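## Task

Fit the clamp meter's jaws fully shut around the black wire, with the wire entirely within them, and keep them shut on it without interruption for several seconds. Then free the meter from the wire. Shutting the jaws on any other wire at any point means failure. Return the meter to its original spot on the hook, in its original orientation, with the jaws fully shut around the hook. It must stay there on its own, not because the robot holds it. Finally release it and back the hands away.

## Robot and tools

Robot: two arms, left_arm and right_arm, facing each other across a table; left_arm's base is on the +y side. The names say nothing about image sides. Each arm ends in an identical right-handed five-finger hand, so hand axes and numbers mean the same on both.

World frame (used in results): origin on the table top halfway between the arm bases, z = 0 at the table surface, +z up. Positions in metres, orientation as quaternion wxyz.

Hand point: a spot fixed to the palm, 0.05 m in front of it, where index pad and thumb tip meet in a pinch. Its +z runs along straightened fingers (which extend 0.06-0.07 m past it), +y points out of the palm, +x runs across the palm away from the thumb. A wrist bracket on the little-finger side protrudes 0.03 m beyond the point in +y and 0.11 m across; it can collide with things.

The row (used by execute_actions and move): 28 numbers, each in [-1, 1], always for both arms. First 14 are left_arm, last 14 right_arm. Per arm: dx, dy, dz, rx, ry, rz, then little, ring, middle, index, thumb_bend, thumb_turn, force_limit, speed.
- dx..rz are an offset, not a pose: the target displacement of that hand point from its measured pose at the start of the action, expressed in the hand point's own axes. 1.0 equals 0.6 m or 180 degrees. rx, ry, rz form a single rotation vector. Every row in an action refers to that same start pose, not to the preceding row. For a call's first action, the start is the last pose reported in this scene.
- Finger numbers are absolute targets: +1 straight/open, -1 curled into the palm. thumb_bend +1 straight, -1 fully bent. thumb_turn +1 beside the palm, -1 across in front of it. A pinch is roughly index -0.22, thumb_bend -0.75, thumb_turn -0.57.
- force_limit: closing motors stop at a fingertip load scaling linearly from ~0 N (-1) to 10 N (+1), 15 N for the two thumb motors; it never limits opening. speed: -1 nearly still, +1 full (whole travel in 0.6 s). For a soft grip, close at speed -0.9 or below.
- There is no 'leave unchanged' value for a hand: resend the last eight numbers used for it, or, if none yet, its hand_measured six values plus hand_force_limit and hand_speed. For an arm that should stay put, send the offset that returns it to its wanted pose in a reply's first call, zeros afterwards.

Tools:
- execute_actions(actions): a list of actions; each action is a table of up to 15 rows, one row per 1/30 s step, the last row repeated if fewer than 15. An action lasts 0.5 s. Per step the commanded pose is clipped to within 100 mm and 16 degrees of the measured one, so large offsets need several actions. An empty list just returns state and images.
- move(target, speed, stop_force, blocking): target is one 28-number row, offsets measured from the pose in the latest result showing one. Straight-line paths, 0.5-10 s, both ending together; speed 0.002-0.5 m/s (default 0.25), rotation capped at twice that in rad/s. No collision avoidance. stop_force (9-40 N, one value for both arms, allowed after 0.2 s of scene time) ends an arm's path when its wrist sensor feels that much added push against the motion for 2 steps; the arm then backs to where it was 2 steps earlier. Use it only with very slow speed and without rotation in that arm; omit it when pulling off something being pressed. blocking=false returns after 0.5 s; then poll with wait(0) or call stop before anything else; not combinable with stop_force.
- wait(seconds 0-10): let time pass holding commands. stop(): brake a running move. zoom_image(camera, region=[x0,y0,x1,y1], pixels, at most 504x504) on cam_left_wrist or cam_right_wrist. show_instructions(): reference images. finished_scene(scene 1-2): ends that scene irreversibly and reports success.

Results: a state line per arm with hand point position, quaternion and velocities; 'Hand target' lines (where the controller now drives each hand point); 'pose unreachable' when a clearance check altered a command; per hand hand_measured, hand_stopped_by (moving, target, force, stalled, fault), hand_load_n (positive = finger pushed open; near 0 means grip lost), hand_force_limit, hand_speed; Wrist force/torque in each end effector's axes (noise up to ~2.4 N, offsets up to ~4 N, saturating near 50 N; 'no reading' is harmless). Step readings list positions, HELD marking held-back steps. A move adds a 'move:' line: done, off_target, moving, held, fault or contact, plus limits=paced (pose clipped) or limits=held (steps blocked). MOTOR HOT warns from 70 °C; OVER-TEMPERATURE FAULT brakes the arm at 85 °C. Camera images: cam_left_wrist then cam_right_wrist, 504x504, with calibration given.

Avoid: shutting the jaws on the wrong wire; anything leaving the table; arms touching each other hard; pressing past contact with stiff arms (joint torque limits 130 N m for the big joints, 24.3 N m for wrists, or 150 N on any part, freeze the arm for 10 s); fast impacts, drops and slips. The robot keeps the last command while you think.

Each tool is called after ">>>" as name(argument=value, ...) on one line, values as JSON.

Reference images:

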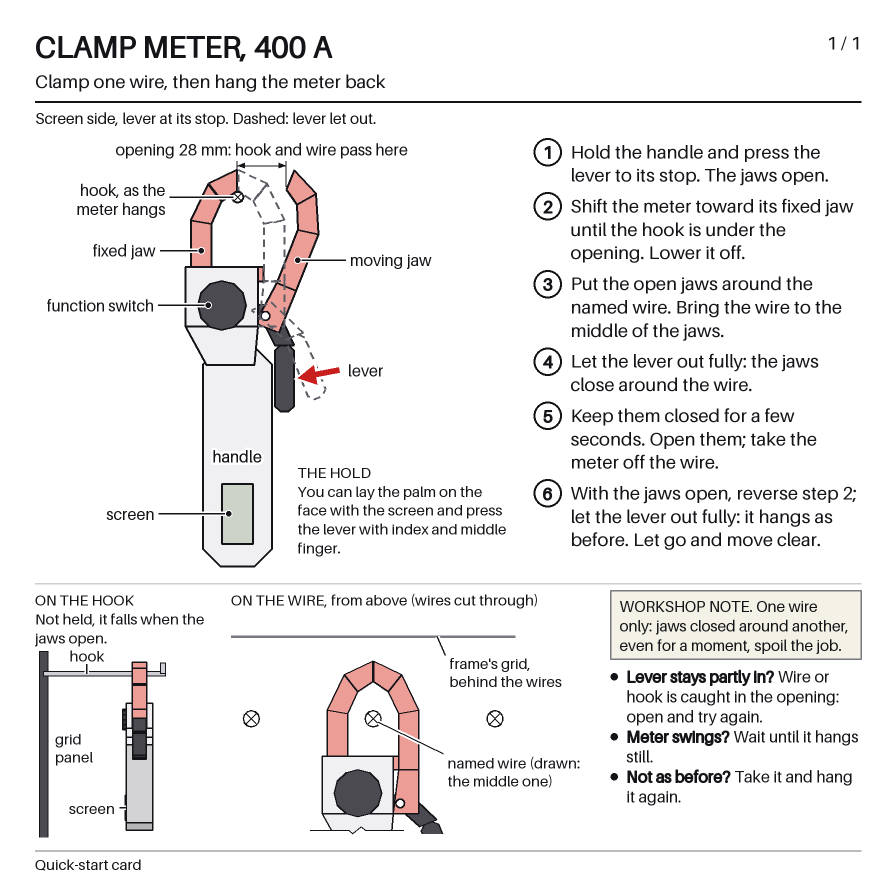

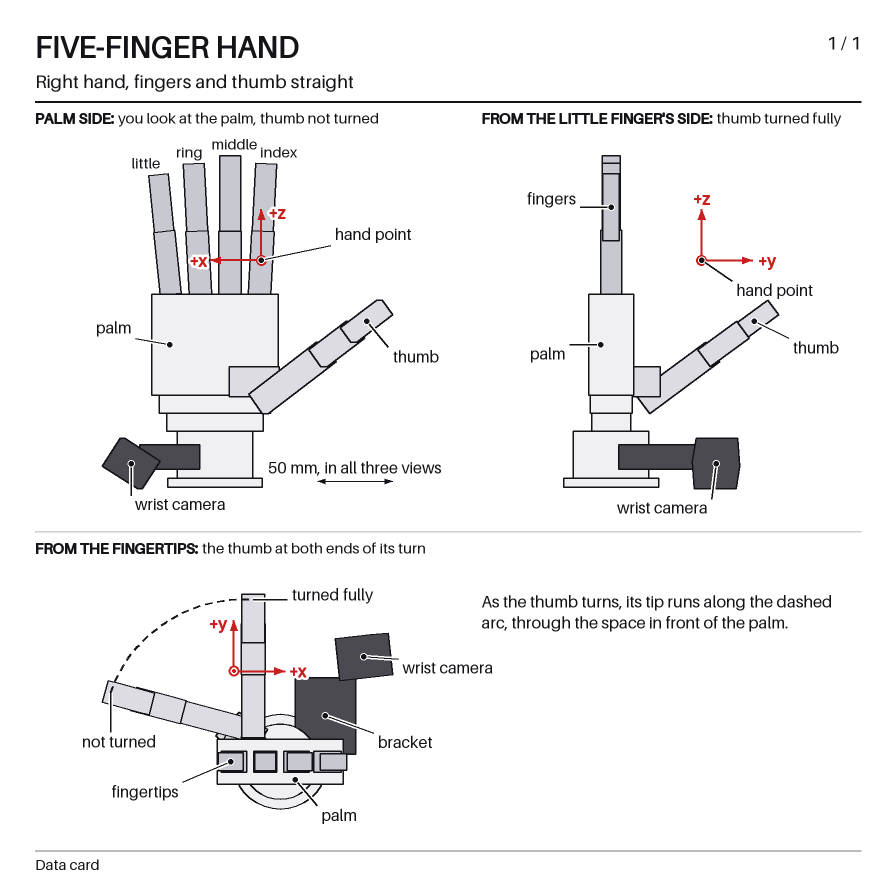

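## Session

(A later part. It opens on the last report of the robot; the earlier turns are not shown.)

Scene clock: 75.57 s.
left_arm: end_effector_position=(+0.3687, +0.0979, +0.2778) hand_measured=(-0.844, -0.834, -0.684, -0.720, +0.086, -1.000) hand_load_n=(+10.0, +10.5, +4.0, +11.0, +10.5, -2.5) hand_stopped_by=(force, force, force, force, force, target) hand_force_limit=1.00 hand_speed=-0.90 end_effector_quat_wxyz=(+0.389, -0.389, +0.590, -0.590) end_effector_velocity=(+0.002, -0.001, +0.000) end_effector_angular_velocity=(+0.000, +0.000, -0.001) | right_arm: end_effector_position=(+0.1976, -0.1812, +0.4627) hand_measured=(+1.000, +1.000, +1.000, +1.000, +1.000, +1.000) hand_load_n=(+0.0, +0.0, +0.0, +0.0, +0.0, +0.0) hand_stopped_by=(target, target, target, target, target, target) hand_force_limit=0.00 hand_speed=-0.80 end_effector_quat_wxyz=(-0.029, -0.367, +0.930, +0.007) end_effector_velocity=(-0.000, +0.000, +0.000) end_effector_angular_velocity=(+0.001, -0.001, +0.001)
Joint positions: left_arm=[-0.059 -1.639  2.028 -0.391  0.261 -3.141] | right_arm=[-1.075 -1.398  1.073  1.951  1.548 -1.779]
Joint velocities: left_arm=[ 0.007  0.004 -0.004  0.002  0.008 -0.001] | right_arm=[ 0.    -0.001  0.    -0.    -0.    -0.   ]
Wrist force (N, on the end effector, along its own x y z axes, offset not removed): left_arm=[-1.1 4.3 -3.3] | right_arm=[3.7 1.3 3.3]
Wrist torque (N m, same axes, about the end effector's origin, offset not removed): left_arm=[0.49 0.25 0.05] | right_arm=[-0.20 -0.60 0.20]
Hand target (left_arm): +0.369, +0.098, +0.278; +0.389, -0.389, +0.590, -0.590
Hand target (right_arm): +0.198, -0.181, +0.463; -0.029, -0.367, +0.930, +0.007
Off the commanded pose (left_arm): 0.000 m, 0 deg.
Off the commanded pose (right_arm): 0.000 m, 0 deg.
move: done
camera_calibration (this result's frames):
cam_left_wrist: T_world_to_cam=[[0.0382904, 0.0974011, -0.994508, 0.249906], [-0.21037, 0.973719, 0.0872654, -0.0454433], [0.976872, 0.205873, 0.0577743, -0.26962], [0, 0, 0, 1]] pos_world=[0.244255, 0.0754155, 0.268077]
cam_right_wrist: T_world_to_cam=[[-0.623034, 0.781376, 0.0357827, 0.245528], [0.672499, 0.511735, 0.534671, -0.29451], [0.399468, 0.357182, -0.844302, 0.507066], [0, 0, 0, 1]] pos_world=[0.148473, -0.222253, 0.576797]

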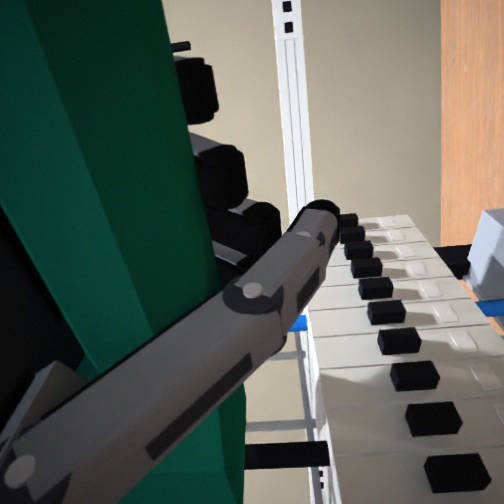

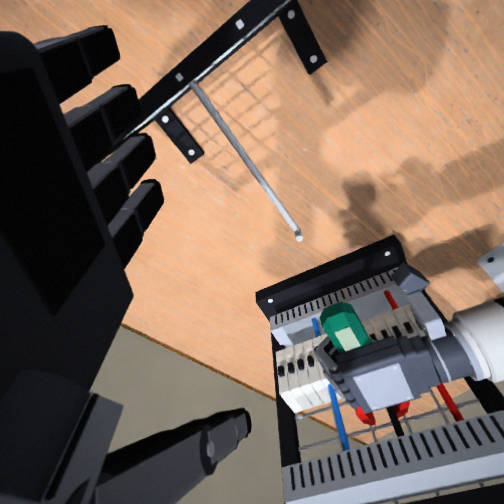

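>>> execute_actions(actions=[[[0,0,0,0,0,0,-0.97,-0.97,0.6,0.6,-1,-1,1.0,-0.4,0,0,0,0,0,0,1,1,1,1,1,1,0,-0.8]],[[0,0,0,0,0,0,-0.97,-0.97,0.6,0.6,-1,-1,1.0,-0.4,0,0,0,0,0,0,1,1,1,1,1,1,0,-0.8]],[[0,0,0,0,0,0,-0.97,-0.97,0.6,0.6,-1,-1,1.0,-0.4,0,0,0,0,0,0,1,1,1,1,1,1,0,-0.8]]])

>>> zoom_image(camera="cam_right_wrist", region=[330, 350, 450, 470])

Scene clock: 77.43 s.
left_arm: end_effector_position=(+0.3687, +0.0979, +0.2777) hand_measured=(-0.844, -0.834, +0.600, +0.600, +0.086, -1.000) hand_load_n=(+7.5, +9.0, +0.0, +0.0, +8.5, -1.0) hand_stopped_by=(force, force, target, moving, force, target) hand_force_limit=1.00 hand_speed=-0.40 end_effector_quat_wxyz=(+0.389, -0.389, +0.590, -0.590) end_effector_velocity=(+0.000, +0.000, -0.000) end_effector_angular_velocity=(+0.001, -0.000, +0.001) | right_arm: end_effector_position=(+0.1976, -0.1812, +0.4627) hand_measured=(+1.000, +1.000, +1.000, +1.000, +1.000, +1.000) hand_load_n=(+0.0, +0.0, +0.0, +0.0, +0.0, +0.0) hand_stopped_by=(target, target, target, target, target, target) hand_force_limit=0.00 hand_speed=-0.80 end_effector_quat_wxyz=(-0.029, -0.367, +0.930, +0.007) end_effector_velocity=(+0.000, +0.000, -0.000) end_effector_angular_velocity=(+0.001, -0.000, -0.001)
Joint positions: left_arm=[-0.059 -1.639  2.028 -0.391  0.261 -3.141] | right_arm=[-1.075 -1.398  1.073  1.951  1.548 -1.779]
Joint velocities: left_arm=[ 0.     0.     0.    -0.    -0.001  0.   ] | right_arm=[-0.001  0.    -0.    -0.001 -0.    -0.   ]
Wrist force (N, on the end effector, along its own x y z axes, offset not removed): left_arm=[-1.7 0.8 -1.9] | right_arm=[-0.7 0.4 -1.6]
Wrist torque (N m, same axes, about the end effector's origin, offset not removed): left_arm=[-0.16 0.44 -0.20] | right_arm=[0.24 0.14 -0.03]
Hand target (left_arm): +0.369, +0.098, +0.278; +0.389, -0.389, +0.590, -0.590
Hand target (right_arm): +0.198, -0.181, +0.463; -0.029, -0.367, +0.930, +0.007
Off the commanded pose (left_arm): 0.000 m, 0 deg.
Off the commanded pose (right_arm): 0.000 m, 0 deg.
Step readings (end_effector_position; steps 1 to 15: 1st action; 16 to 30: 2nd action; 31 to 45: 3rd action):
0: left_arm (+0.3689, +0.0978, +0.2777) | right_arm (+0.1976, -0.1812, +0.4627)
1: left_arm (+0.3689, +0.0978, +0.2777) | right_arm (+0.1976, -0.1812, +0.4627)
2: left_arm (+0.3689, +0.0978, +0.2777) | right_arm (+0.1976, -0.1812, +0.4627)
4: left_arm (+0.3689, +0.0978, +0.2777) | right_arm (+0.1976, -0.1812, +0.4627)
8: left_arm (+0.3689, +0.0979, +0.2777) | right_arm (+0.1976, -0.1812, +0.4627)
15: left_arm (+0.3687, +0.0979, +0.2777) | right_arm (+0.1976, -0.1812, +0.4627)
16: left_arm (+0.3687, +0.0979, +0.2777) | right_arm (+0.1976, -0.1812, +0.4627)
17: left_arm (+0.3687, +0.0979, +0.2777) | right_arm (+0.1976, -0.1812, +0.4627)
19: left_arm (+0.3687, +0.0979, +0.2777) | right_arm (+0.1976, -0.1812, +0.4627)
23: left_arm (+0.3687, +0.0979, +0.2777) | right_arm (+0.1976, -0.1812, +0.4627)
30: left_arm (+0.3687, +0.0979, +0.2777) | right_arm (+0.1976, -0.1812, +0.4627)
31: left_arm (+0.3687, +0.0979, +0.2777) | right_arm (+0.1976, -0.1812, +0.4627)
32: left_arm (+0.3687, +0.0979, +0.2777) | right_arm (+0.1976, -0.1812, +0.4627)
34: left_arm (+0.3687, +0.0979, +0.2777) | right_arm (+0.1976, -0.1812, +0.4627)
38: left_arm (+0.3687, +0.0979, +0.2777) | right_arm (+0.1976, -0.1812, +0.4627)
45: end_effector_position above
camera_calibration (this result's frames):
cam_left_wrist: T_world_to_cam=[[0.0382496, 0.0973563, -0.994514, 0.249911], [-0.210454, 0.973705, 0.087225, -0.0454095], [0.976855, 0.205963, 0.0577328, -0.269654], [0, 0, 0, 1]] pos_world=[0.244297, 0.0754237, 0.268069]
cam_right_wrist: T_world_to_cam=[[-0.623034, 0.781376, 0.0357826, 0.245528], [0.672499, 0.511735, 0.534671, -0.29451], [0.399468, 0.357182, -0.844302, 0.507065], [0, 0, 0, 1]] pos_world=[0.148473, -0.222253, 0.576797]

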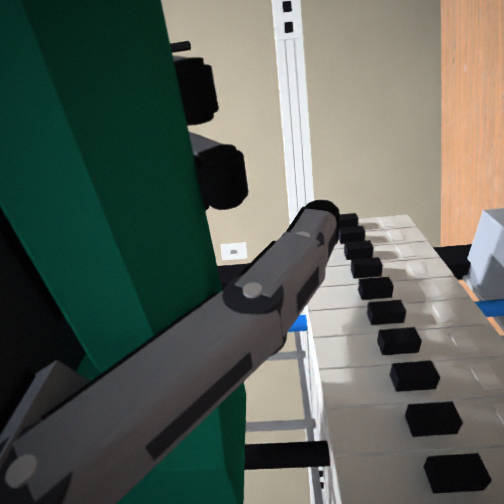

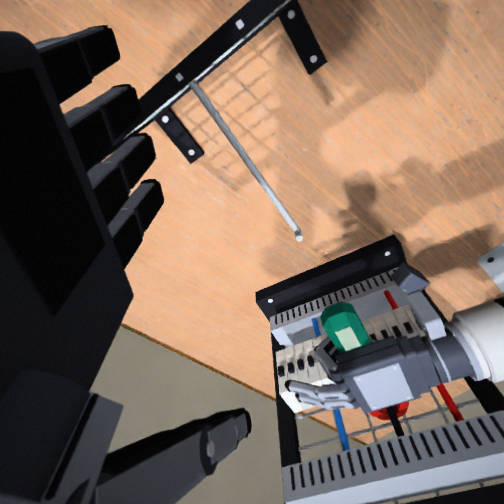

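Region (330, 350, 450, 470) of cam_right_wrist's 504x504 image, scaled by 4.200, with more detail than that image has.

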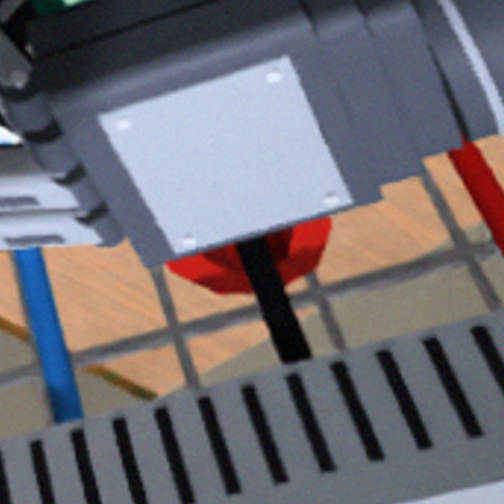

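>>> wait(seconds=6)

>>> zoom_image(camera="cam_right_wrist", region=[270, 290, 450, 470])

Scene clock: 83.93 s.
left_arm: end_effector_position=(+0.3687, +0.0979, +0.2777) hand_measured=(-0.844, -0.834, +0.600, +0.600, +0.086, -1.000) hand_load_n=(+7.5, +9.0, +0.0, +0.0, +8.5, -1.0) hand_stopped_by=(force, force, target, target, force, target) hand_force_limit=1.00 hand_speed=-0.40 end_effector_quat_wxyz=(+0.389, -0.389, +0.590, -0.590) end_effector_velocity=(+0.000, +0.000, +0.000) end_effector_angular_velocity=(-0.001, +0.000, +0.001) | right_arm: end_effector_position=(+0.1976, -0.1812, +0.4627) hand_measured=(+1.000, +1.000, +1.000, +1.000, +1.000, +1.000) hand_load_n=(+0.0, +0.0, +0.0, +0.0, +0.0, +0.0) hand_stopped_by=(target, target, target, target, target, target) hand_force_limit=0.00 hand_speed=-0.80 end_effector_quat_wxyz=(-0.029, -0.367, +0.930, +0.007) end_effector_velocity=(+0.000, +0.000, -0.001) end_effector_angular_velocity=(-0.001, +0.001, +0.000)
Joint positions: left_arm=[-0.059 -1.639  2.028 -0.391  0.261 -3.141] | right_arm=[-1.075 -1.398  1.073  1.951  1.548 -1.779]
Joint velocities: left_arm=[ 0.    -0.001 -0.     0.    -0.     0.   ] | right_arm=[ 0.     0.002  0.    -0.     0.     0.   ]
Wrist force (N, on the end effector, along its own x y z axes, offset not removed): left_arm=[-2.2 0.6 -0.6] | right_arm=[4.3 -0.2 -0.3]
Wrist torque (N m, same axes, about the end effector's origin, offset not removed): left_arm=[0.04 0.38 0.10] | right_arm=[-0.06 -0.46 0.38]
Hand target (left_arm): +0.369, +0.098, +0.278; +0.389, -0.389, +0.590, -0.590
Hand target (right_arm): +0.198, -0.181, +0.463; -0.029, -0.367, +0.930, +0.007
Off the commanded pose (left_arm): 0.000 m, 0 deg.
Off the commanded pose (right_arm): 0.000 m, 0 deg.
wait: 6.00 s; at rest from the start
camera_calibration (this result's frames):
cam_left_wrist: T_world_to_cam=[[0.0382496, 0.0973563, -0.994514, 0.249911], [-0.210454, 0.973705, 0.0872251, -0.0454096], [0.976855, 0.205963, 0.0577328, -0.269654], [0, 0, 0, 1]] pos_world=[0.244297, 0.0754237, 0.268069]
cam_right_wrist: T_world_to_cam=[[-0.623034, 0.781376, 0.035783, 0.245528], [0.672499, 0.511735, 0.534671, -0.29451], [0.399468, 0.357182, -0.844303, 0.507066], [0, 0, 0, 1]] pos_world=[0.148473, -0.222253, 0.576797]

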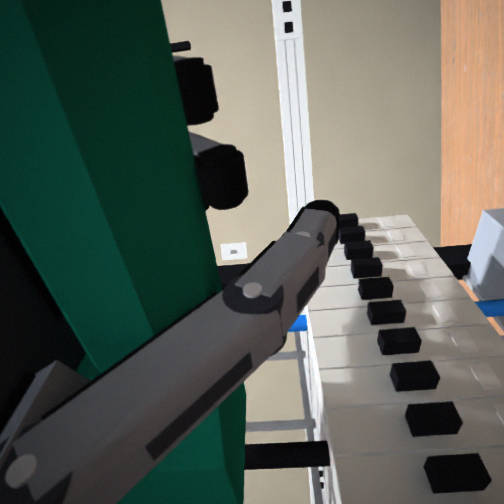

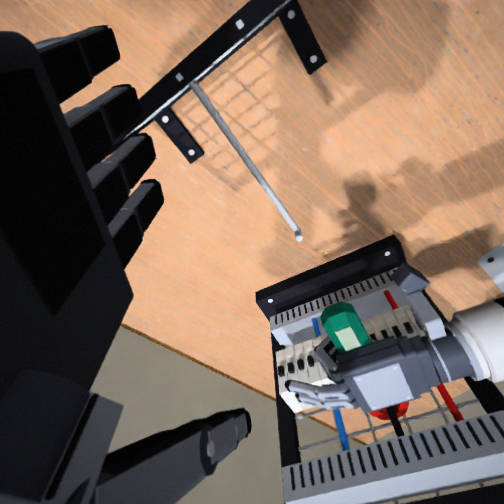

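Region (270, 290, 450, 470) of cam_right_wrist's 504x504 image, scaled by 2.800, with more detail than that image has.

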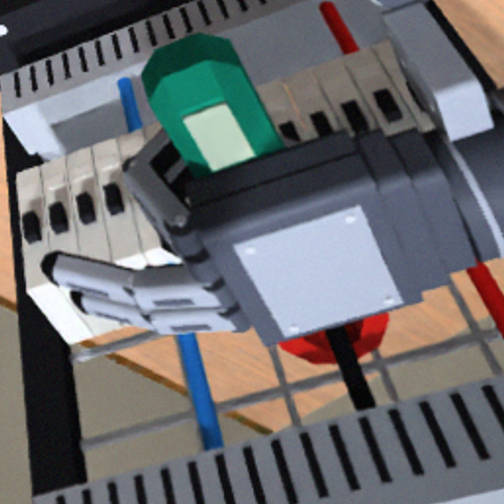

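>>> execute_actions(actions=[])

Scene clock: 84.97 s.
left_arm: end_effector_position=(+0.3687, +0.0979, +0.2777) hand_measured=(-0.844, -0.834, +0.600, +0.600, +0.086, -1.000) hand_load_n=(+7.5, +9.0, +0.0, +0.0, +8.5, -1.0) hand_stopped_by=(force, force, target, target, force, target) hand_force_limit=1.00 hand_speed=-0.40 end_effector_quat_wxyz=(+0.389, -0.389, +0.590, -0.590) end_effector_velocity=(-0.000, -0.001, +0.000) end_effector_angular_velocity=(-0.000, +0.000, -0.003) | right_arm: end_effector_position=(+0.1976, -0.1812, +0.4627) hand_measured=(+1.000, +1.000, +1.000, +1.000, +1.000, +1.000) hand_load_n=(+0.0, +0.0, +0.0, +0.0, +0.0, +0.0) hand_stopped_by=(target, target, target, target, target, target) hand_force_limit=0.00 hand_speed=-0.80 end_effector_quat_wxyz=(-0.029, -0.367, +0.930, +0.007) end_effector_velocity=(+0.001, -0.000, -0.000) end_effector_angular_velocity=(-0.000, -0.001, -0.002)
Joint positions: left_arm=[-0.059 -1.639  2.028 -0.391  0.261 -3.141] | right_arm=[-1.075 -1.398  1.073  1.951  1.548 -1.779]
Joint velocities: left_arm=[-0.    -0.    -0.001  0.     0.002 -0.   ] | right_arm=[-0.002 -0.     0.    -0.     0.001  0.   ]
Wrist force (N, on the end effector, along its own x y z axes, offset not removed): left_arm=[1.0 0.3 4.6] | right_arm=[1.1 -1.7 1.7]
Wrist torque (N m, same axes, about the end effector's origin, offset not removed): left_arm=[-0.59 -0.19 0.03] | right_arm=[-0.31 0.00 0.06]
Hand target (left_arm): +0.369, +0.098, +0.278; +0.389, -0.389, +0.590, -0.590
Hand target (right_arm): +0.198, -0.181, +0.463; -0.029, -0.367, +0.930, +0.007
Off the commanded pose (left_arm): 0.000 m, 0 deg.
Off the commanded pose (right_arm): 0.000 m, 0 deg.
camera_calibration (this result's frames):
cam_left_wrist: T_world_to_cam=[[0.0382494, 0.097356, -0.994514, 0.249911], [-0.210453, 0.973705, 0.0872247, -0.0454095], [0.976855, 0.205963, 0.0577326, -0.269654], [0, 0, 0, 1]] pos_world=[0.244297, 0.0754237, 0.268069]
cam_right_wrist: T_world_to_cam=[[-0.623034, 0.781376, 0.035783, 0.245528], [0.672499, 0.511735, 0.534671, -0.29451], [0.399467, 0.357182, -0.844303, 0.507066], [0, 0, 0, 1]] pos_world=[0.148473, -0.222253, 0.576797]

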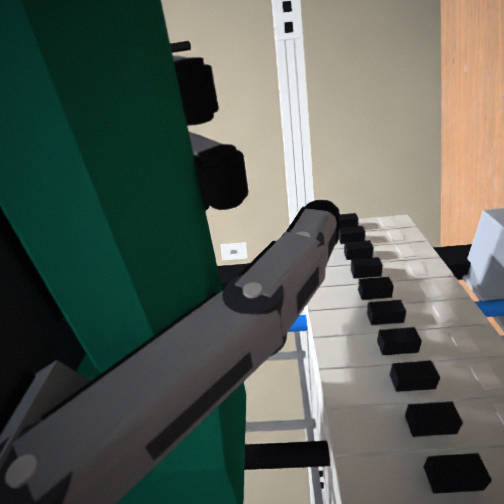

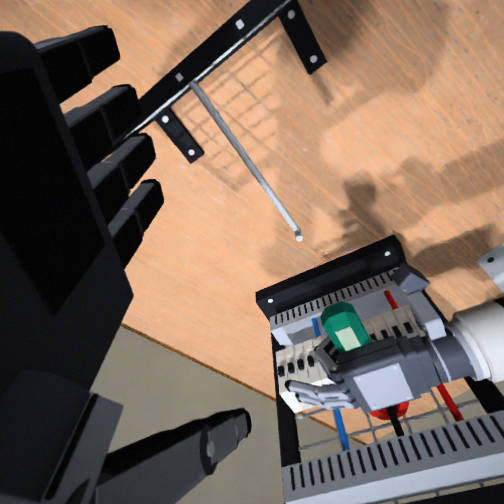

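>>> zoom_image(camera="cam_right_wrist", region=[300, 340, 480, 480])

>>> wait(seconds=3)

Region (300, 340, 480, 480) of cam_right_wrist's 504x504 image, scaled by 2.800, with more detail than that image has.

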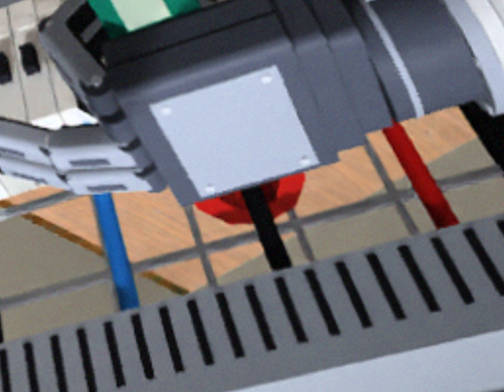

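Scene clock: 88.13 s.
left_arm: end_effector_position=(+0.3687, +0.0979, +0.2777) hand_measured=(-0.844, -0.834, +0.600, +0.600, +0.086, -1.000) hand_load_n=(+7.5, +9.0, +0.0, +0.0, +8.5, -1.0) hand_stopped_by=(force, force, target, target, force, target) hand_force_limit=1.00 hand_speed=-0.40 end_effector_quat_wxyz=(+0.389, -0.389, +0.590, -0.590) end_effector_velocity=(+0.000, +0.000, -0.001) end_effector_angular_velocity=(+0.002, -0.000, -0.000) | right_arm: end_effector_position=(+0.1976, -0.1812, +0.4627) hand_measured=(+1.000, +1.000, +1.000, +1.000, +1.000, +1.000) hand_load_n=(+0.0, +0.0, +0.0, +0.0, +0.0, +0.0) hand_stopped_by=(target, target, target, target, target, target) hand_force_limit=0.00 hand_speed=-0.80 end_effector_quat_wxyz=(-0.029, -0.367, +0.930, +0.007) end_effector_velocity=(+0.000, +0.000, +0.000) end_effector_angular_velocity=(+0.001, -0.000, -0.001)
Joint positions: left_arm=[-0.059 -1.639  2.028 -0.391  0.261 -3.141] | right_arm=[-1.075 -1.398  1.073  1.951  1.548 -1.779]
Joint velocities: left_arm=[-0.    -0.     0.001  0.     0.     0.   ] | right_arm=[-0.    -0.    -0.    -0.    -0.001  0.001]
Wrist force (N, on the end effector, along its own x y z axes, offset not removed): left_arm=[-2.2 -0.8 -2.4] | right_arm=[-0.1 -1.4 -3.3]
Wrist torque (N m, same axes, about the end effector's origin, offset not removed): left_arm=[-0.35 0.43 -0.15] | right_arm=[-0.05 0.13 0.07]
Hand target (left_arm): +0.369, +0.098, +0.278; +0.389, -0.389, +0.590, -0.590
Hand target (right_arm): +0.198, -0.181, +0.463; -0.029, -0.367, +0.930, +0.007
Off the commanded pose (left_arm): 0.000 m, 0 deg.
Off the commanded pose (right_arm): 0.000 m, 0 deg.
wait: 3.00 s; at rest from the start
camera_calibration (this result's frames):
cam_left_wrist: T_world_to_cam=[[0.0382496, 0.0973567, -0.994514, 0.249911], [-0.210454, 0.973705, 0.0872254, -0.0454097], [0.976855, 0.205963, 0.0577329, -0.269654], [0, 0, 0, 1]] pos_world=[0.244297, 0.0754238, 0.268069]
cam_right_wrist: T_world_to_cam=[[-0.623034, 0.781376, 0.035783, 0.245528], [0.672499, 0.511735, 0.534671, -0.29451], [0.399468, 0.357182, -0.844303, 0.507066], [0, 0, 0, 1]] pos_world=[0.148473, -0.222253, 0.576797]

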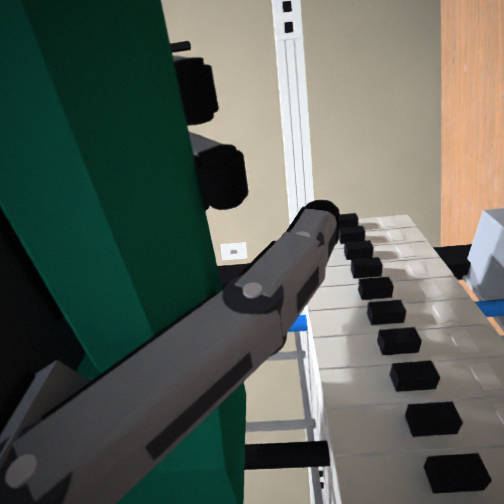

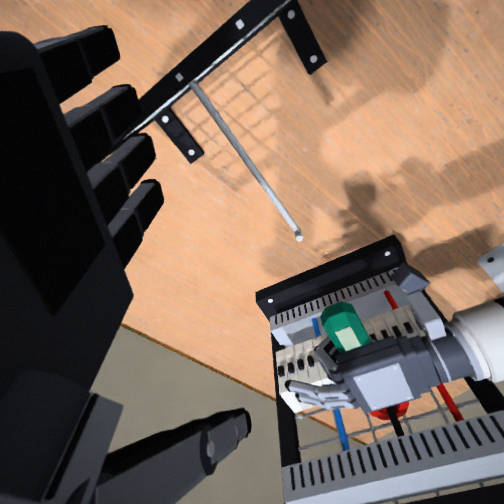

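>>> execute_actions(actions=[[[0,0,-0.005,0,0,0,-0.97,-0.97,0.6,0.6,-1,-1,1.0,-0.4,0,0,0,0,0,0,1,1,1,1,1,1,0,-0.8],[0,0,-0.008,0,0,0,-0.97,-0.97,0.6,0.6,-1,-1,1.0,-0.4,0,0,0,0,0,0,1,1,1,1,1,1,0,-0.8],[0,0,-0.011,0,0,0,-0.97,-0.97,0.6,0.6,-1,-1,1.0,-0.4,0,0,0,0,0,0,1,1,1,1,1,1,0,-0.8]]])

>>> wait(seconds=1)

>>> zoom_image(camera="cam_right_wrist", region=[350, 380, 430, 440])

Scene clock: 89.07 s.
left_arm: end_effector_position=(+0.3628, +0.1004, +0.2778) hand_measured=(-0.844, -0.834, +0.600, +0.600, +0.086, -1.000) hand_load_n=(+7.5, +9.0, +0.0, +0.0, +8.5, -1.0) hand_stopped_by=(force, force, target, target, force, target) hand_force_limit=1.00 hand_speed=-0.40 end_effector_quat_wxyz=(+0.389, -0.389, +0.590, -0.590) end_effector_velocity=(-0.001, +0.001, +0.000) end_effector_angular_velocity=(-0.000, -0.000, +0.000) | right_arm: end_effector_position=(+0.1976, -0.1812, +0.4627) hand_measured=(+1.000, +1.000, +1.000, +1.000, +1.000, +1.000) hand_load_n=(+0.0, +0.0, +0.0, +0.0, +0.0, +0.0) hand_stopped_by=(target, target, target, target, target, target) hand_force_limit=0.00 hand_speed=-0.80 end_effector_quat_wxyz=(-0.029, -0.367, +0.930, +0.007) end_effector_velocity=(+0.000, -0.001, +0.001) end_effector_angular_velocity=(+0.000, -0.001, -0.001)
Joint positions: left_arm=[-0.078 -1.649  2.038 -0.39   0.242 -3.141] | right_arm=[-1.075 -1.398  1.073  1.951  1.548 -1.779]
Joint velocities: left_arm=[-0.004 -0.002  0.002 -0.    -0.004  0.001] | right_arm=[-0.001 -0.001 -0.     0.     0.    -0.   ]
Wrist force (N, on the end effector, along its own x y z axes, offset not removed): left_arm=[-0.4 1.9 -3.1] | right_arm=[-0.9 0.3 -0.7]
Wrist torque (N m, same axes, about the end effector's origin, offset not removed): left_arm=[0.19 0.18 0.09] | right_arm=[0.14 0.32 0.05]
Hand target (left_arm): +0.363, +0.100, +0.278; +0.389, -0.389, +0.590, -0.590
Hand target (right_arm): +0.198, -0.181, +0.463; -0.029, -0.367, +0.930, +0.007
Off the commanded pose (left_arm): 0.000 m, 0 deg.
Off the commanded pose (right_arm): 0.000 m, 0 deg.
Step readings (end_effector_position):
0: left_arm (+0.3687, +0.0979, +0.2777) | right_arm (+0.1976, -0.1812, +0.4627)
1: left_arm (+0.3687, +0.0979, +0.2777) | right_arm (+0.1976, -0.1812, +0.4627)
2: left_arm (+0.3683, +0.0981, +0.2777) | right_arm (+0.1976, -0.1812, +0.4627)
4: left_arm (+0.3665, +0.0988, +0.2777) | right_arm (+0.1976, -0.1812, +0.4627)
8: left_arm (+0.3639, +0.1000, +0.2777) | right_arm (+0.1976, -0.1812, +0.4627)
15: end_effector_position above
camera_calibration (this result's frames):
cam_left_wrist: T_world_to_cam=[[0.0383117, 0.0974156, -0.994506, 0.249866], [-0.210456, 0.9737, 0.0872702, -0.0491578], [0.976852, 0.205957, 0.0578058, -0.264422], [0, 0, 0, 1]] pos_world=[0.238383, 0.0779836, 0.268069]
cam_right_wrist: T_world_to_cam=[[-0.623034, 0.781376, 0.0357828, 0.245528], [0.672499, 0.511735, 0.534671, -0.29451], [0.399468, 0.357182, -0.844303, 0.507066], [0, 0, 0, 1]] pos_world=[0.148473, -0.222253, 0.576797]

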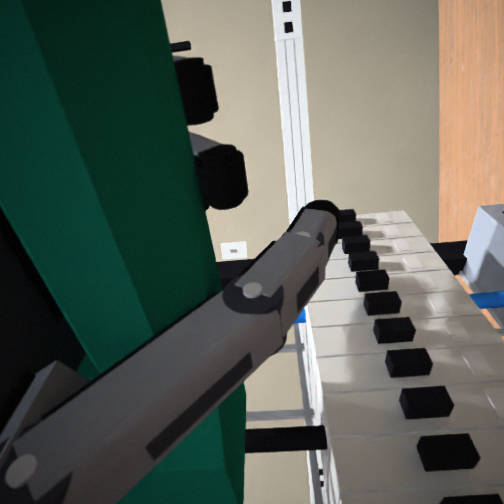

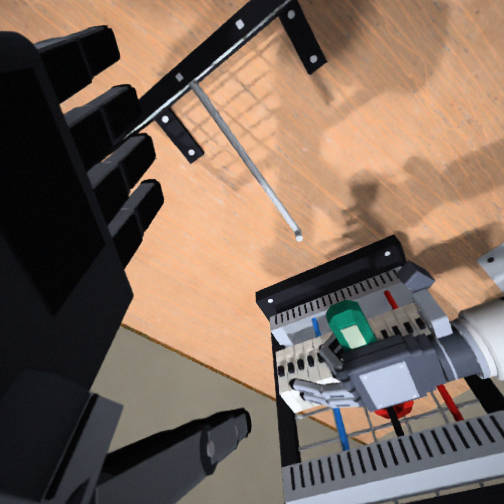

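Scene clock: 90.07 s.
left_arm: end_effector_position=(+0.3627, +0.1005, +0.2778) hand_measured=(-0.844, -0.834, +0.600, +0.600, +0.086, -1.000) hand_load_n=(+7.5, +9.0, +0.0, +0.0, +8.5, -1.0) hand_stopped_by=(force, force, target, target, force, target) hand_force_limit=1.00 hand_speed=-0.40 end_effector_quat_wxyz=(+0.389, -0.389, +0.590, -0.590) end_effector_velocity=(+0.000, +0.000, -0.000) end_effector_angular_velocity=(-0.000, +0.000, +0.001) | right_arm: end_effector_position=(+0.1976, -0.1812, +0.4627) hand_measured=(+1.000, +1.000, +1.000, +1.000, +1.000, +1.000) hand_load_n=(+0.0, +0.0, +0.0, +0.0, +0.0, +0.0) hand_stopped_by=(target, target, target, target, target, target) hand_force_limit=0.00 hand_speed=-0.80 end_effector_quat_wxyz=(-0.029, -0.367, +0.930, +0.007) end_effector_velocity=(+0.000, +0.000, -0.000) end_effector_angular_velocity=(-0.000, +0.001, -0.000)
Joint positions: left_arm=[-0.078 -1.649  2.038 -0.39   0.242 -3.141] | right_arm=[-1.075 -1.398  1.073  1.951  1.548 -1.779]
Joint velocities: left_arm=[ 0.    -0.     0.    -0.    -0.001 -0.   ] | right_arm=[-0.     0.001  0.    -0.001 -0.    -0.   ]
Wrist force (N, on the end effector, along its own x y z axes, offset not removed): left_arm=[-3.6 -0.1 1.7] | right_arm=[0.8 1.4 -1.8]
Wrist torque (N m, same axes, about the end effector's origin, offset not removed): left_arm=[-0.37 0.51 -0.23] | right_arm=[0.25 -0.09 -0.11]
Hand target (left_arm): +0.363, +0.100, +0.278; +0.389, -0.389, +0.590, -0.590
Hand target (right_arm): +0.198, -0.181, +0.463; -0.029, -0.367, +0.930, +0.007
Off the commanded pose (left_arm): 0.000 m, 0 deg.
Off the commanded pose (right_arm): 0.000 m, 0 deg.
wait: 1.00 s; at rest by 0.17 s
camera_calibration (this result's frames):
cam_left_wrist: T_world_to_cam=[[0.038316, 0.0973475, -0.994513, 0.249879], [-0.210459, 0.973706, 0.0872024, -0.0492138], [0.976852, 0.205962, 0.0577961, -0.264295], [0, 0, 0, 1]] pos_world=[0.238246, 0.0780296, 0.268075]
cam_right_wrist: T_world_to_cam=[[-0.623034, 0.781376, 0.0357831, 0.245528], [0.672499, 0.511735, 0.534671, -0.29451], [0.399468, 0.357182, -0.844303, 0.507066], [0, 0, 0, 1]] pos_world=[0.148473, -0.222253, 0.576797]

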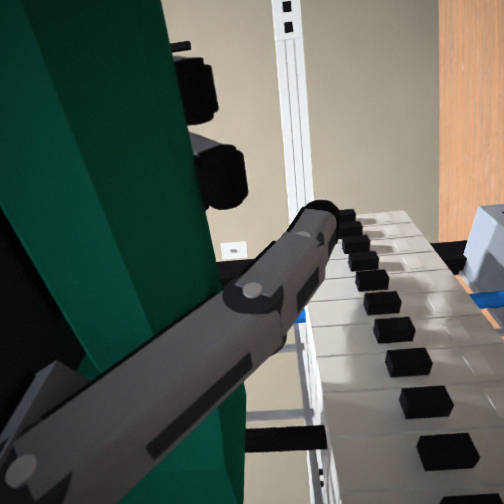

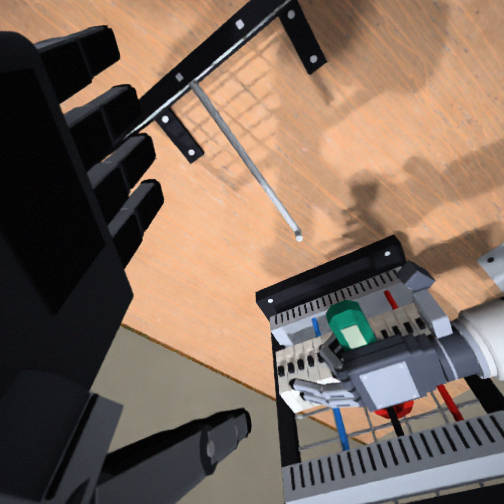

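Region (350, 380, 430, 440) of cam_right_wrist's 504x504 image, scaled by 6.300, with more detail than that image has; it fills the top 378 rows of this view, and the rest is white.

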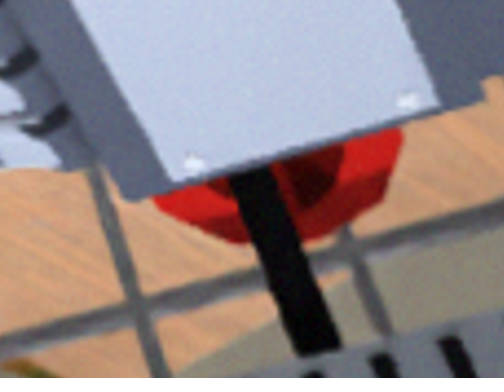

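>>> wait(seconds=5)

>>> execute_actions(actions=[[[0,0,0,0,0,0,-0.97,-0.97,-1,-1,-1,-1,0.7,0.0,0,0,0,0,0,0,1,1,1,1,1,1,0,-0.8],[0,0,0,0,0,0,-0.97,-0.97,-1,-1,-1,-1,0.7,0.0,0,0,0,0,0,0,1,1,1,1,1,1,0,-0.8],[0,0,0,0,0,0,-0.97,-0.97,-1,-1,-1,-1,0.7,0.0,0,0,0,0,0,0,1,1,1,1,1,1,0,-0.8],[0,0,0,0,0,0,-0.97,-0.97,-1,-1,-1,-1,0.7,0.0,0,0,0,0,0,0,1,1,1,1,1,1,0,-0.8],[0,0,0,0,0,0,-0.97,-0.97,-1,-1,-1,-1,0.7,0.0,0,0,0,0,0,0,1,1,1,1,1,1,0,-0.8],[0,0,0,0,0,0,-0.97,-0.97,-1,-1,-1,-1,0.7,0.0,0,0,0,0,0,0,1,1,1,1,1,1,0,-0.8],[0,0,0,0,0,0,-0.97,-0.97,-1,-1,-1,-1,0.7,0.0,0,0,0,0,0,0,1,1,1,1,1,1,0,-0.8],[0,0,0,0,0,0,-0.97,-0.97,-1,-1,-1,-1,0.7,-0.5,0,0,0,0,0,0,1,1,1,1,1,1,0,-0.8]],[[0,0,0,0,0,0,-0.97,-0.97,-1,-1,-1,-1,0.7,-0.5,0,0,0,0,0,0,1,1,1,1,1,1,0,-0.8]],[[0,0,0,0,0,0,-0.97,-0.97,-1,-1,-1,-1,0.7,-0.5,0,0,0,0,0,0,1,1,1,1,1,1,0,-0.8]]])

Scene clock: 95.60 s.
left_arm: end_effector_position=(+0.3627, +0.1005, +0.2778) hand_measured=(-0.844, -0.834, +0.600, +0.600, +0.086, -1.000) hand_load_n=(+7.5, +9.0, +0.0, +0.0, +8.5, -1.0) hand_stopped_by=(force, force, target, target, force, target) hand_force_limit=1.00 hand_speed=-0.40 end_effector_quat_wxyz=(+0.389, -0.389, +0.590, -0.590) end_effector_velocity=(+0.000, +0.000, -0.000) end_effector_angular_velocity=(+0.001, -0.000, -0.000) | right_arm: end_effector_position=(+0.1976, -0.1812, +0.4627) hand_measured=(+1.000, +1.000, +1.000, +1.000, +1.000, +1.000) hand_load_n=(+0.0, +0.0, +0.0, +0.0, +0.0, +0.0) hand_stopped_by=(target, target, target, target, target, target) hand_force_limit=0.00 hand_speed=-0.80 end_effector_quat_wxyz=(-0.029, -0.367, +0.930, +0.007) end_effector_velocity=(-0.000, +0.000, -0.000) end_effector_angular_velocity=(-0.000, +0.000, +0.001)
Joint positions: left_arm=[-0.078 -1.649  2.038 -0.39   0.242 -3.141] | right_arm=[-1.075 -1.398  1.073  1.951  1.548 -1.779]
Joint velocities: left_arm=[-0.     0.     0.001  0.     0.     0.   ] | right_arm=[ 0.001  0.001 -0.    -0.     0.    -0.   ]
Wrist force (N, on the end effector, along its own x y z axes, offset not removed): left_arm=[0.7 2.9 -2.0] | right_arm=[0.8 -0.4 -2.9]
Wrist torque (N m, same axes, about the end effector's origin, offset not removed): left_arm=[0.46 0.07 0.25] | right_arm=[-0.06 0.13 0.07]
Hand target (left_arm): +0.363, +0.100, +0.278; +0.389, -0.389, +0.590, -0.590
Hand target (right_arm): +0.198, -0.181, +0.463; -0.029, -0.367, +0.930, +0.007
Off the commanded pose (left_arm): 0.000 m, 0 deg.
Off the commanded pose (right_arm): 0.000 m, 0 deg.
wait: 5.00 s; at rest from the start
camera_calibration (this result's frames):
cam_left_wrist: T_world_to_cam=[[0.038316, 0.0973476, -0.994513, 0.249879], [-0.210459, 0.973706, 0.0872025, -0.0492139], [0.976852, 0.205962, 0.0577962, -0.264295], [0, 0, 0, 1]] pos_world=[0.238245, 0.0780296, 0.268075]
cam_right_wrist: T_world_to_cam=[[-0.623034, 0.781376, 0.035783, 0.245528], [0.672499, 0.511735, 0.534671, -0.29451], [0.399468, 0.357182, -0.844303, 0.507066], [0, 0, 0, 1]] pos_world=[0.148473, -0.222253, 0.576797]

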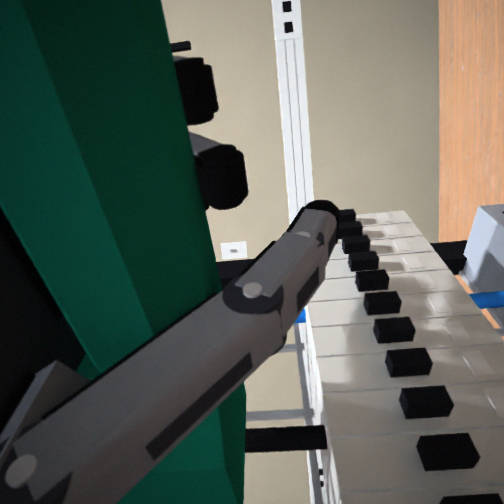

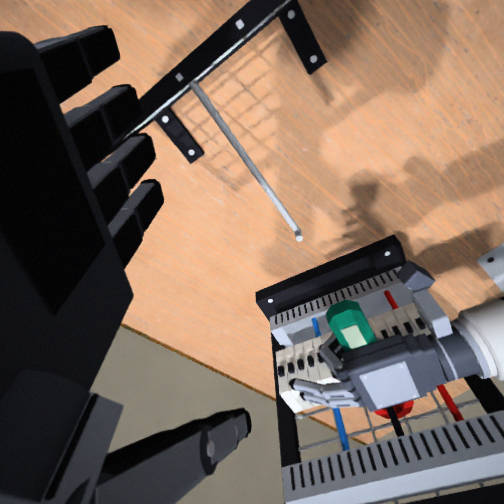

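Scene clock: 97.10 s.
left_arm: end_effector_position=(+0.3627, +0.1005, +0.2778) hand_measured=(-0.844, -0.834, -0.700, -0.702, +0.086, -1.000) hand_load_n=(+7.5, +9.0, +10.5, +5.5, +10.5, -0.5) hand_stopped_by=(force, force, force, moving, force, target) hand_force_limit=0.70 hand_speed=-0.50 end_effector_quat_wxyz=(+0.389, -0.389, +0.590, -0.590) end_effector_velocity=(-0.000, +0.000, -0.001) end_effector_angular_velocity=(+0.001, -0.000, -0.001) | right_arm: end_effector_position=(+0.1976, -0.1812, +0.4627) hand_measured=(+1.000, +1.000, +1.000, +1.000, +1.000, +1.000) hand_load_n=(+0.0, +0.0, +0.0, +0.0, +0.0, +0.0) hand_stopped_by=(target, target, target, target, target, target) hand_force_limit=0.00 hand_speed=-0.80 end_effector_quat_wxyz=(-0.029, -0.367, +0.930, +0.007) end_effector_velocity=(+0.000, -0.000, +0.001) end_effector_angular_velocity=(+0.001, -0.001, -0.002)
Joint positions: left_arm=[-0.078 -1.649  2.038 -0.39   0.242 -3.141] | right_arm=[-1.075 -1.398  1.073  1.951  1.548 -1.779]
Joint velocities: left_arm=[-0.     0.     0.001 -0.     0.001 -0.   ] | right_arm=[-0.002 -0.002  0.    -0.    -0.001 -0.   ]
Wrist force (N, on the end effector, along its own x y z axes, offset not removed): left_arm=[-1.8 -1.4 -4.2] | right_arm=[3.8 0.0 -0.5]
Wrist torque (N m, same axes, about the end effector's origin, offset not removed): left_arm=[-0.28 0.51 -0.41] | right_arm=[0.00 -0.45 0.14]
Hand target (left_arm): +0.363, +0.100, +0.278; +0.389, -0.389, +0.590, -0.590
Hand target (right_arm): +0.198, -0.181, +0.463; -0.029, -0.367, +0.930, +0.007
Off the commanded pose (left_arm): 0.000 m, 0 deg.
Off the commanded pose (right_arm): 0.000 m, 0 deg.
Step readings (end_effector_position; steps 1 to 15: 1st action; 16 to 30: 2nd action; 31 to 45: 3rd action):
0: left_arm (+0.3627, +0.1005, +0.2778) | right_arm (+0.1976, -0.1812, +0.4627)
1: left_arm (+0.3627, +0.1005, +0.2778) | right_arm (+0.1976, -0.1812, +0.4627)
2: left_arm (+0.3627, +0.1005, +0.2778) | right_arm (+0.1976, -0.1812, +0.4627)
4: left_arm (+0.3627, +0.1005, +0.2778) | right_arm (+0.1976, -0.1812, +0.4627)
8: left_arm (+0.3627, +0.1005, +0.2778) | right_arm (+0.1976, -0.1812, +0.4627)
15: left_arm (+0.3627, +0.1005, +0.2778) | right_arm (+0.1976, -0.1812, +0.4627)
16: left_arm (+0.3627, +0.1005, +0.2778) | right_arm (+0.1976, -0.1812, +0.4627)
17: left_arm (+0.3627, +0.1005, +0.2778) | right_arm (+0.1976, -0.1812, +0.4627)
19: left_arm (+0.3627, +0.1005, +0.2778) | right_arm (+0.1976, -0.1812, +0.4627)
23: left_arm (+0.3627, +0.1005, +0.2778) | right_arm (+0.1976, -0.1812, +0.4627)
30: left_arm (+0.3627, +0.1005, +0.2778) | right_arm (+0.1976, -0.1812, +0.4627)
31: left_arm (+0.3627, +0.1005, +0.2778) | right_arm (+0.1976, -0.1812, +0.4627)
32: left_arm (+0.3627, +0.1005, +0.2778) | right_arm (+0.1976, -0.1812, +0.4627)
34: left_arm (+0.3627, +0.1005, +0.2778) | right_arm (+0.1976, -0.1812, +0.4627)
38: left_arm (+0.3627, +0.1005, +0.2778) | right_arm (+0.1976, -0.1812, +0.4627)
45: end_effector_position above
camera_calibration (this result's frames):
cam_left_wrist: T_world_to_cam=[[0.0383159, 0.0973476, -0.994513, 0.249879], [-0.21046, 0.973705, 0.0872025, -0.0492136], [0.976851, 0.205964, 0.0577962, -0.264296], [0, 0, 0, 1]] pos_world=[0.238246, 0.0780298, 0.268075]
cam_right_wrist: T_world_to_cam=[[-0.623034, 0.781376, 0.0357828, 0.245528], [0.672499, 0.511735, 0.534671, -0.29451], [0.399468, 0.357182, -0.844303, 0.507066], [0, 0, 0, 1]] pos_world=[0.148473, -0.222253, 0.576797]

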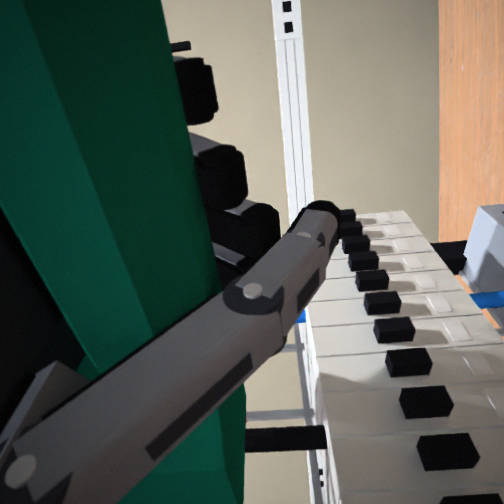

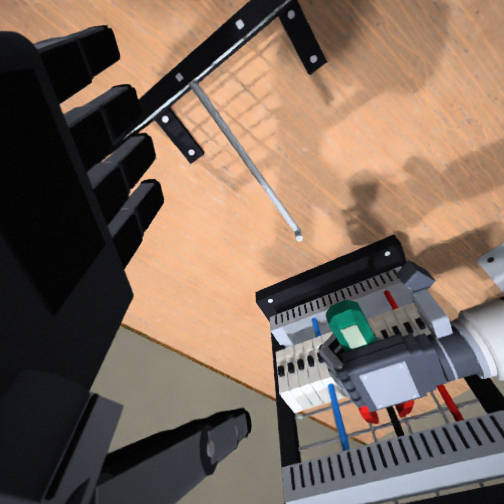

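>>> execute_actions(actions=[[[0,0,-0.005,0,0,0,-0.97,-0.97,-1,-1,-1,-1,0.7,-0.5,0,0,0,0,0,0,1,1,1,1,1,1,0,-0.8],[0,0,-0.009,0,0,0,-0.97,-0.97,-1,-1,-1,-1,0.7,-0.5,0,0,0,0,0,0,1,1,1,1,1,1,0,-0.8],[0,0,-0.012,0,0,0,-0.97,-0.97,-1,-1,-1,-1,0.7,-0.5,0,0,0,0,0,0,1,1,1,1,1,1,0,-0.8]]])

>>> zoom_image(camera="cam_right_wrist", region=[340, 370, 440, 445])

Scene clock: 97.83 s.
left_arm: end_effector_position=(+0.3562, +0.1033, +0.2778) hand_measured=(-0.844, -0.834, -0.698, -0.724, +0.086, -1.000) hand_load_n=(+7.5, +9.0, +6.5, +11.5, +10.5, -0.5) hand_stopped_by=(force, force, force, force, force, target) hand_force_limit=0.70 hand_speed=-0.50 end_effector_quat_wxyz=(+0.389, -0.389, +0.590, -0.590) end_effector_velocity=(-0.001, +0.001, +0.000) end_effector_angular_velocity=(-0.000, -0.000, +0.000) | right_arm: end_effector_position=(+0.1976, -0.1812, +0.4627) hand_measured=(+1.000, +1.000, +1.000, +1.000, +1.000, +1.000) hand_load_n=(+0.0, +0.0, +0.0, +0.0, +0.0, +0.0) hand_stopped_by=(target, target, target, target, target, target) hand_force_limit=0.00 hand_speed=-0.80 end_effector_quat_wxyz=(-0.029, -0.367, +0.930, +0.007) end_effector_velocity=(+0.000, +0.001, -0.001) end_effector_angular_velocity=(-0.001, +0.001, +0.001)
Joint positions: left_arm=[-0.099 -1.66   2.048 -0.389  0.221 -3.14 ] | right_arm=[-1.075 -1.398  1.073  1.951  1.548 -1.779]
Joint velocities: left_arm=[-0.005 -0.003  0.002 -0.    -0.005  0.001] | right_arm=[ 0.001  0.002 -0.    -0.     0.     0.001]
Wrist force (N, on the end effector, along its own x y z axes, offset not removed): left_arm=[-1.3 5.7 -2.0] | right_arm=[3.0 -0.7 1.2]
Wrist torque (N m, same axes, about the end effector's origin, offset not removed): left_arm=[0.61 0.38 0.02] | right_arm=[-0.25 -0.53 0.16]
Hand target (left_arm): +0.356, +0.103, +0.278; +0.389, -0.389, +0.590, -0.590
Hand target (right_arm): +0.198, -0.181, +0.463; -0.029, -0.367, +0.930, +0.007
Off the commanded pose (left_arm): 0.000 m, 0 deg.
Off the commanded pose (right_arm): 0.000 m, 0 deg.
Step readings (end_effector_position):
0: left_arm (+0.3627, +0.1005, +0.2778) | right_arm (+0.1976, -0.1812, +0.4627)
1: left_arm (+0.3626, +0.1005, +0.2778) | right_arm (+0.1976, -0.1812, +0.4627)
2: left_arm (+0.3622, +0.1007, +0.2778) | right_arm (+0.1976, -0.1812, +0.4627)
4: left_arm (+0.3603, +0.1015, +0.2778) | right_arm (+0.1976, -0.1812, +0.4627)
8: left_arm (+0.3574, +0.1028, +0.2778) | right_arm (+0.1976, -0.1812, +0.4627)
15: end_effector_position above
camera_calibration (this result's frames):
cam_left_wrist: T_world_to_cam=[[0.038388, 0.0974296, -0.994502, 0.249828], [-0.210455, 0.973701, 0.0872681, -0.0533099], [0.97685, 0.205948, 0.057883, -0.258589], [0, 0, 0, 1]] pos_world=[0.231793, 0.0808232, 0.268074]
cam_right_wrist: T_world_to_cam=[[-0.623034, 0.781376, 0.0357828, 0.245528], [0.672499, 0.511735, 0.534671, -0.29451], [0.399467, 0.357182, -0.844303, 0.507066], [0, 0, 0, 1]] pos_world=[0.148473, -0.222253, 0.576797]

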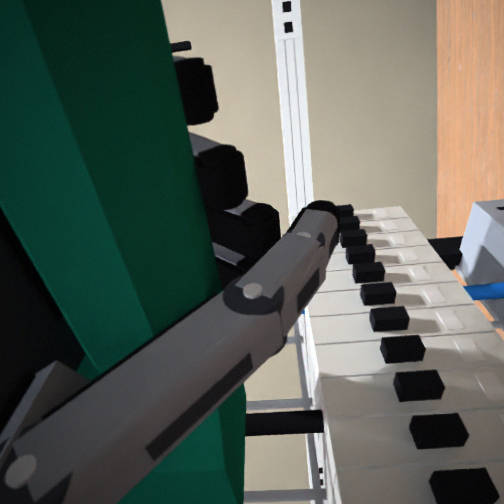

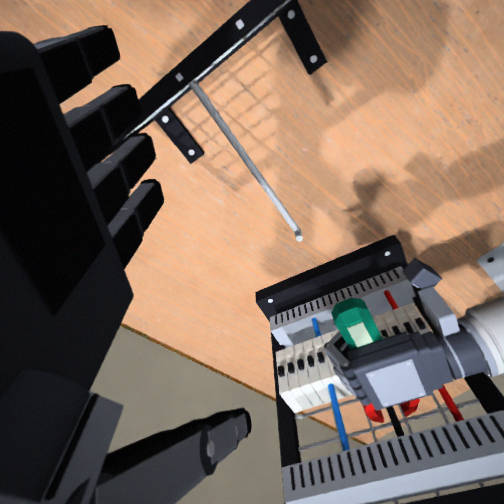

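Region (340, 370, 440, 445) of cam_right_wrist's 504x504 image, scaled by 5.040, with more detail than that image has; it fills the top 378 rows of this view, and the rest is white.

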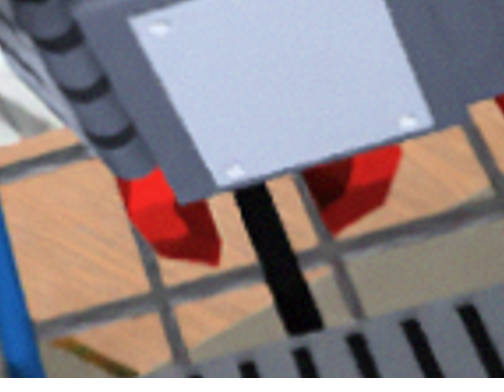

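>>> move(target=[0.098,0,0,0,0,0,-0.97,-0.97,-1,-1,-1,-1,0.7,-0.5,0,0,0,0,0,0,1,1,1,1,1,1,0,-0.8], speed=0.08)

Scene clock: 99.20 s.
left_arm: end_effector_position=(+0.3331, +0.0495, +0.2779) hand_measured=(-0.844, -0.834, -0.698, -0.724, +0.086, -1.000) hand_load_n=(+7.5, +9.0, +6.5, +11.5, +10.5, -0.5) hand_stopped_by=(force, force, force, force, force, target) hand_force_limit=0.70 hand_speed=-0.50 end_effector_quat_wxyz=(+0.389, -0.389, +0.590, -0.591) end_effector_velocity=(-0.001, -0.002, +0.000) end_effector_angular_velocity=(+0.000, +0.001, +0.000) | right_arm: end_effector_position=(+0.1976, -0.1812, +0.4627) hand_measured=(+1.000, +1.000, +1.000, +1.000, +1.000, +1.000) hand_load_n=(+0.0, +0.0, +0.0, +0.0, +0.0, +0.0) hand_stopped_by=(target, target, target, target, target, target) hand_force_limit=0.00 hand_speed=-0.80 end_effector_quat_wxyz=(-0.029, -0.367, +0.930, +0.007) end_effector_velocity=(+0.000, -0.000, +0.000) end_effector_angular_velocity=(+0.000, -0.001, -0.001)
Joint positions: left_arm=[-0.133 -1.535  1.926 -0.395  0.187 -3.138] | right_arm=[-1.075 -1.398  1.073  1.951  1.548 -1.779]
Joint velocities: left_arm=[-0.     0.006 -0.008  0.006 -0.    -0.005] | right_arm=[-0.001 -0.     0.    -0.     0.     0.   ]
Wrist force (N, on the end effector, along its own x y z axes, offset not removed): left_arm=[-3.7 4.1 -2.9] | right_arm=[0.8 0.5 -0.9]
Wrist torque (N m, same axes, about the end effector's origin, offset not removed): left_arm=[0.40 0.74 -0.14] | right_arm=[0.01 -0.09 -0.03]
Hand target (left_arm): +0.333, +0.049, +0.278; +0.389, -0.389, +0.590, -0.590
Hand target (right_arm): +0.198, -0.181, +0.463; -0.029, -0.367, +0.930, +0.007
Off the commanded pose (left_arm): 0.000 m, 0 deg.
Off the commanded pose (right_arm): 0.000 m, 0 deg.
move: done
camera_calibration (this result's frames):
cam_left_wrist: T_world_to_cam=[[0.038649, 0.0973432, -0.9945, 0.256], [-0.210444, 0.973715, 0.0871304, -0.00578951], [0.976842, 0.205919, 0.0581184, -0.224977], [0, 0, 0, 1]] pos_world=[0.208655, 0.0270445, 0.268172]
cam_right_wrist: T_world_to_cam=[[-0.623034, 0.781376, 0.035783, 0.245528], [0.672499, 0.511735, 0.534671, -0.29451], [0.399468, 0.357182, -0.844302, 0.507066], [0, 0, 0, 1]] pos_world=[0.148473, -0.222253, 0.576797]

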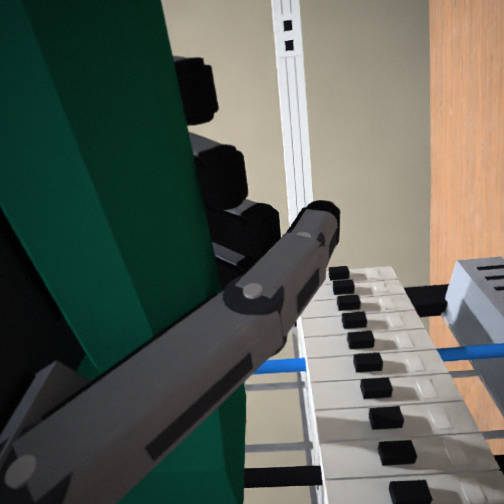

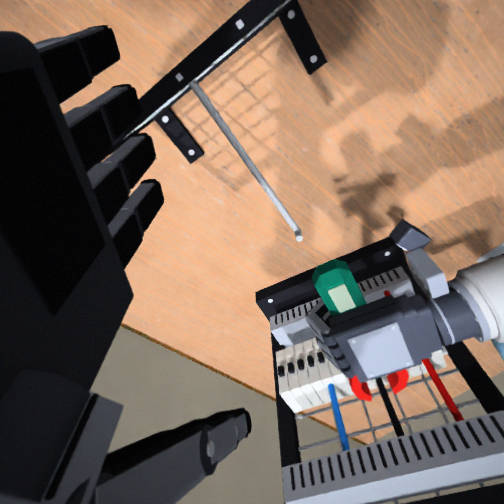

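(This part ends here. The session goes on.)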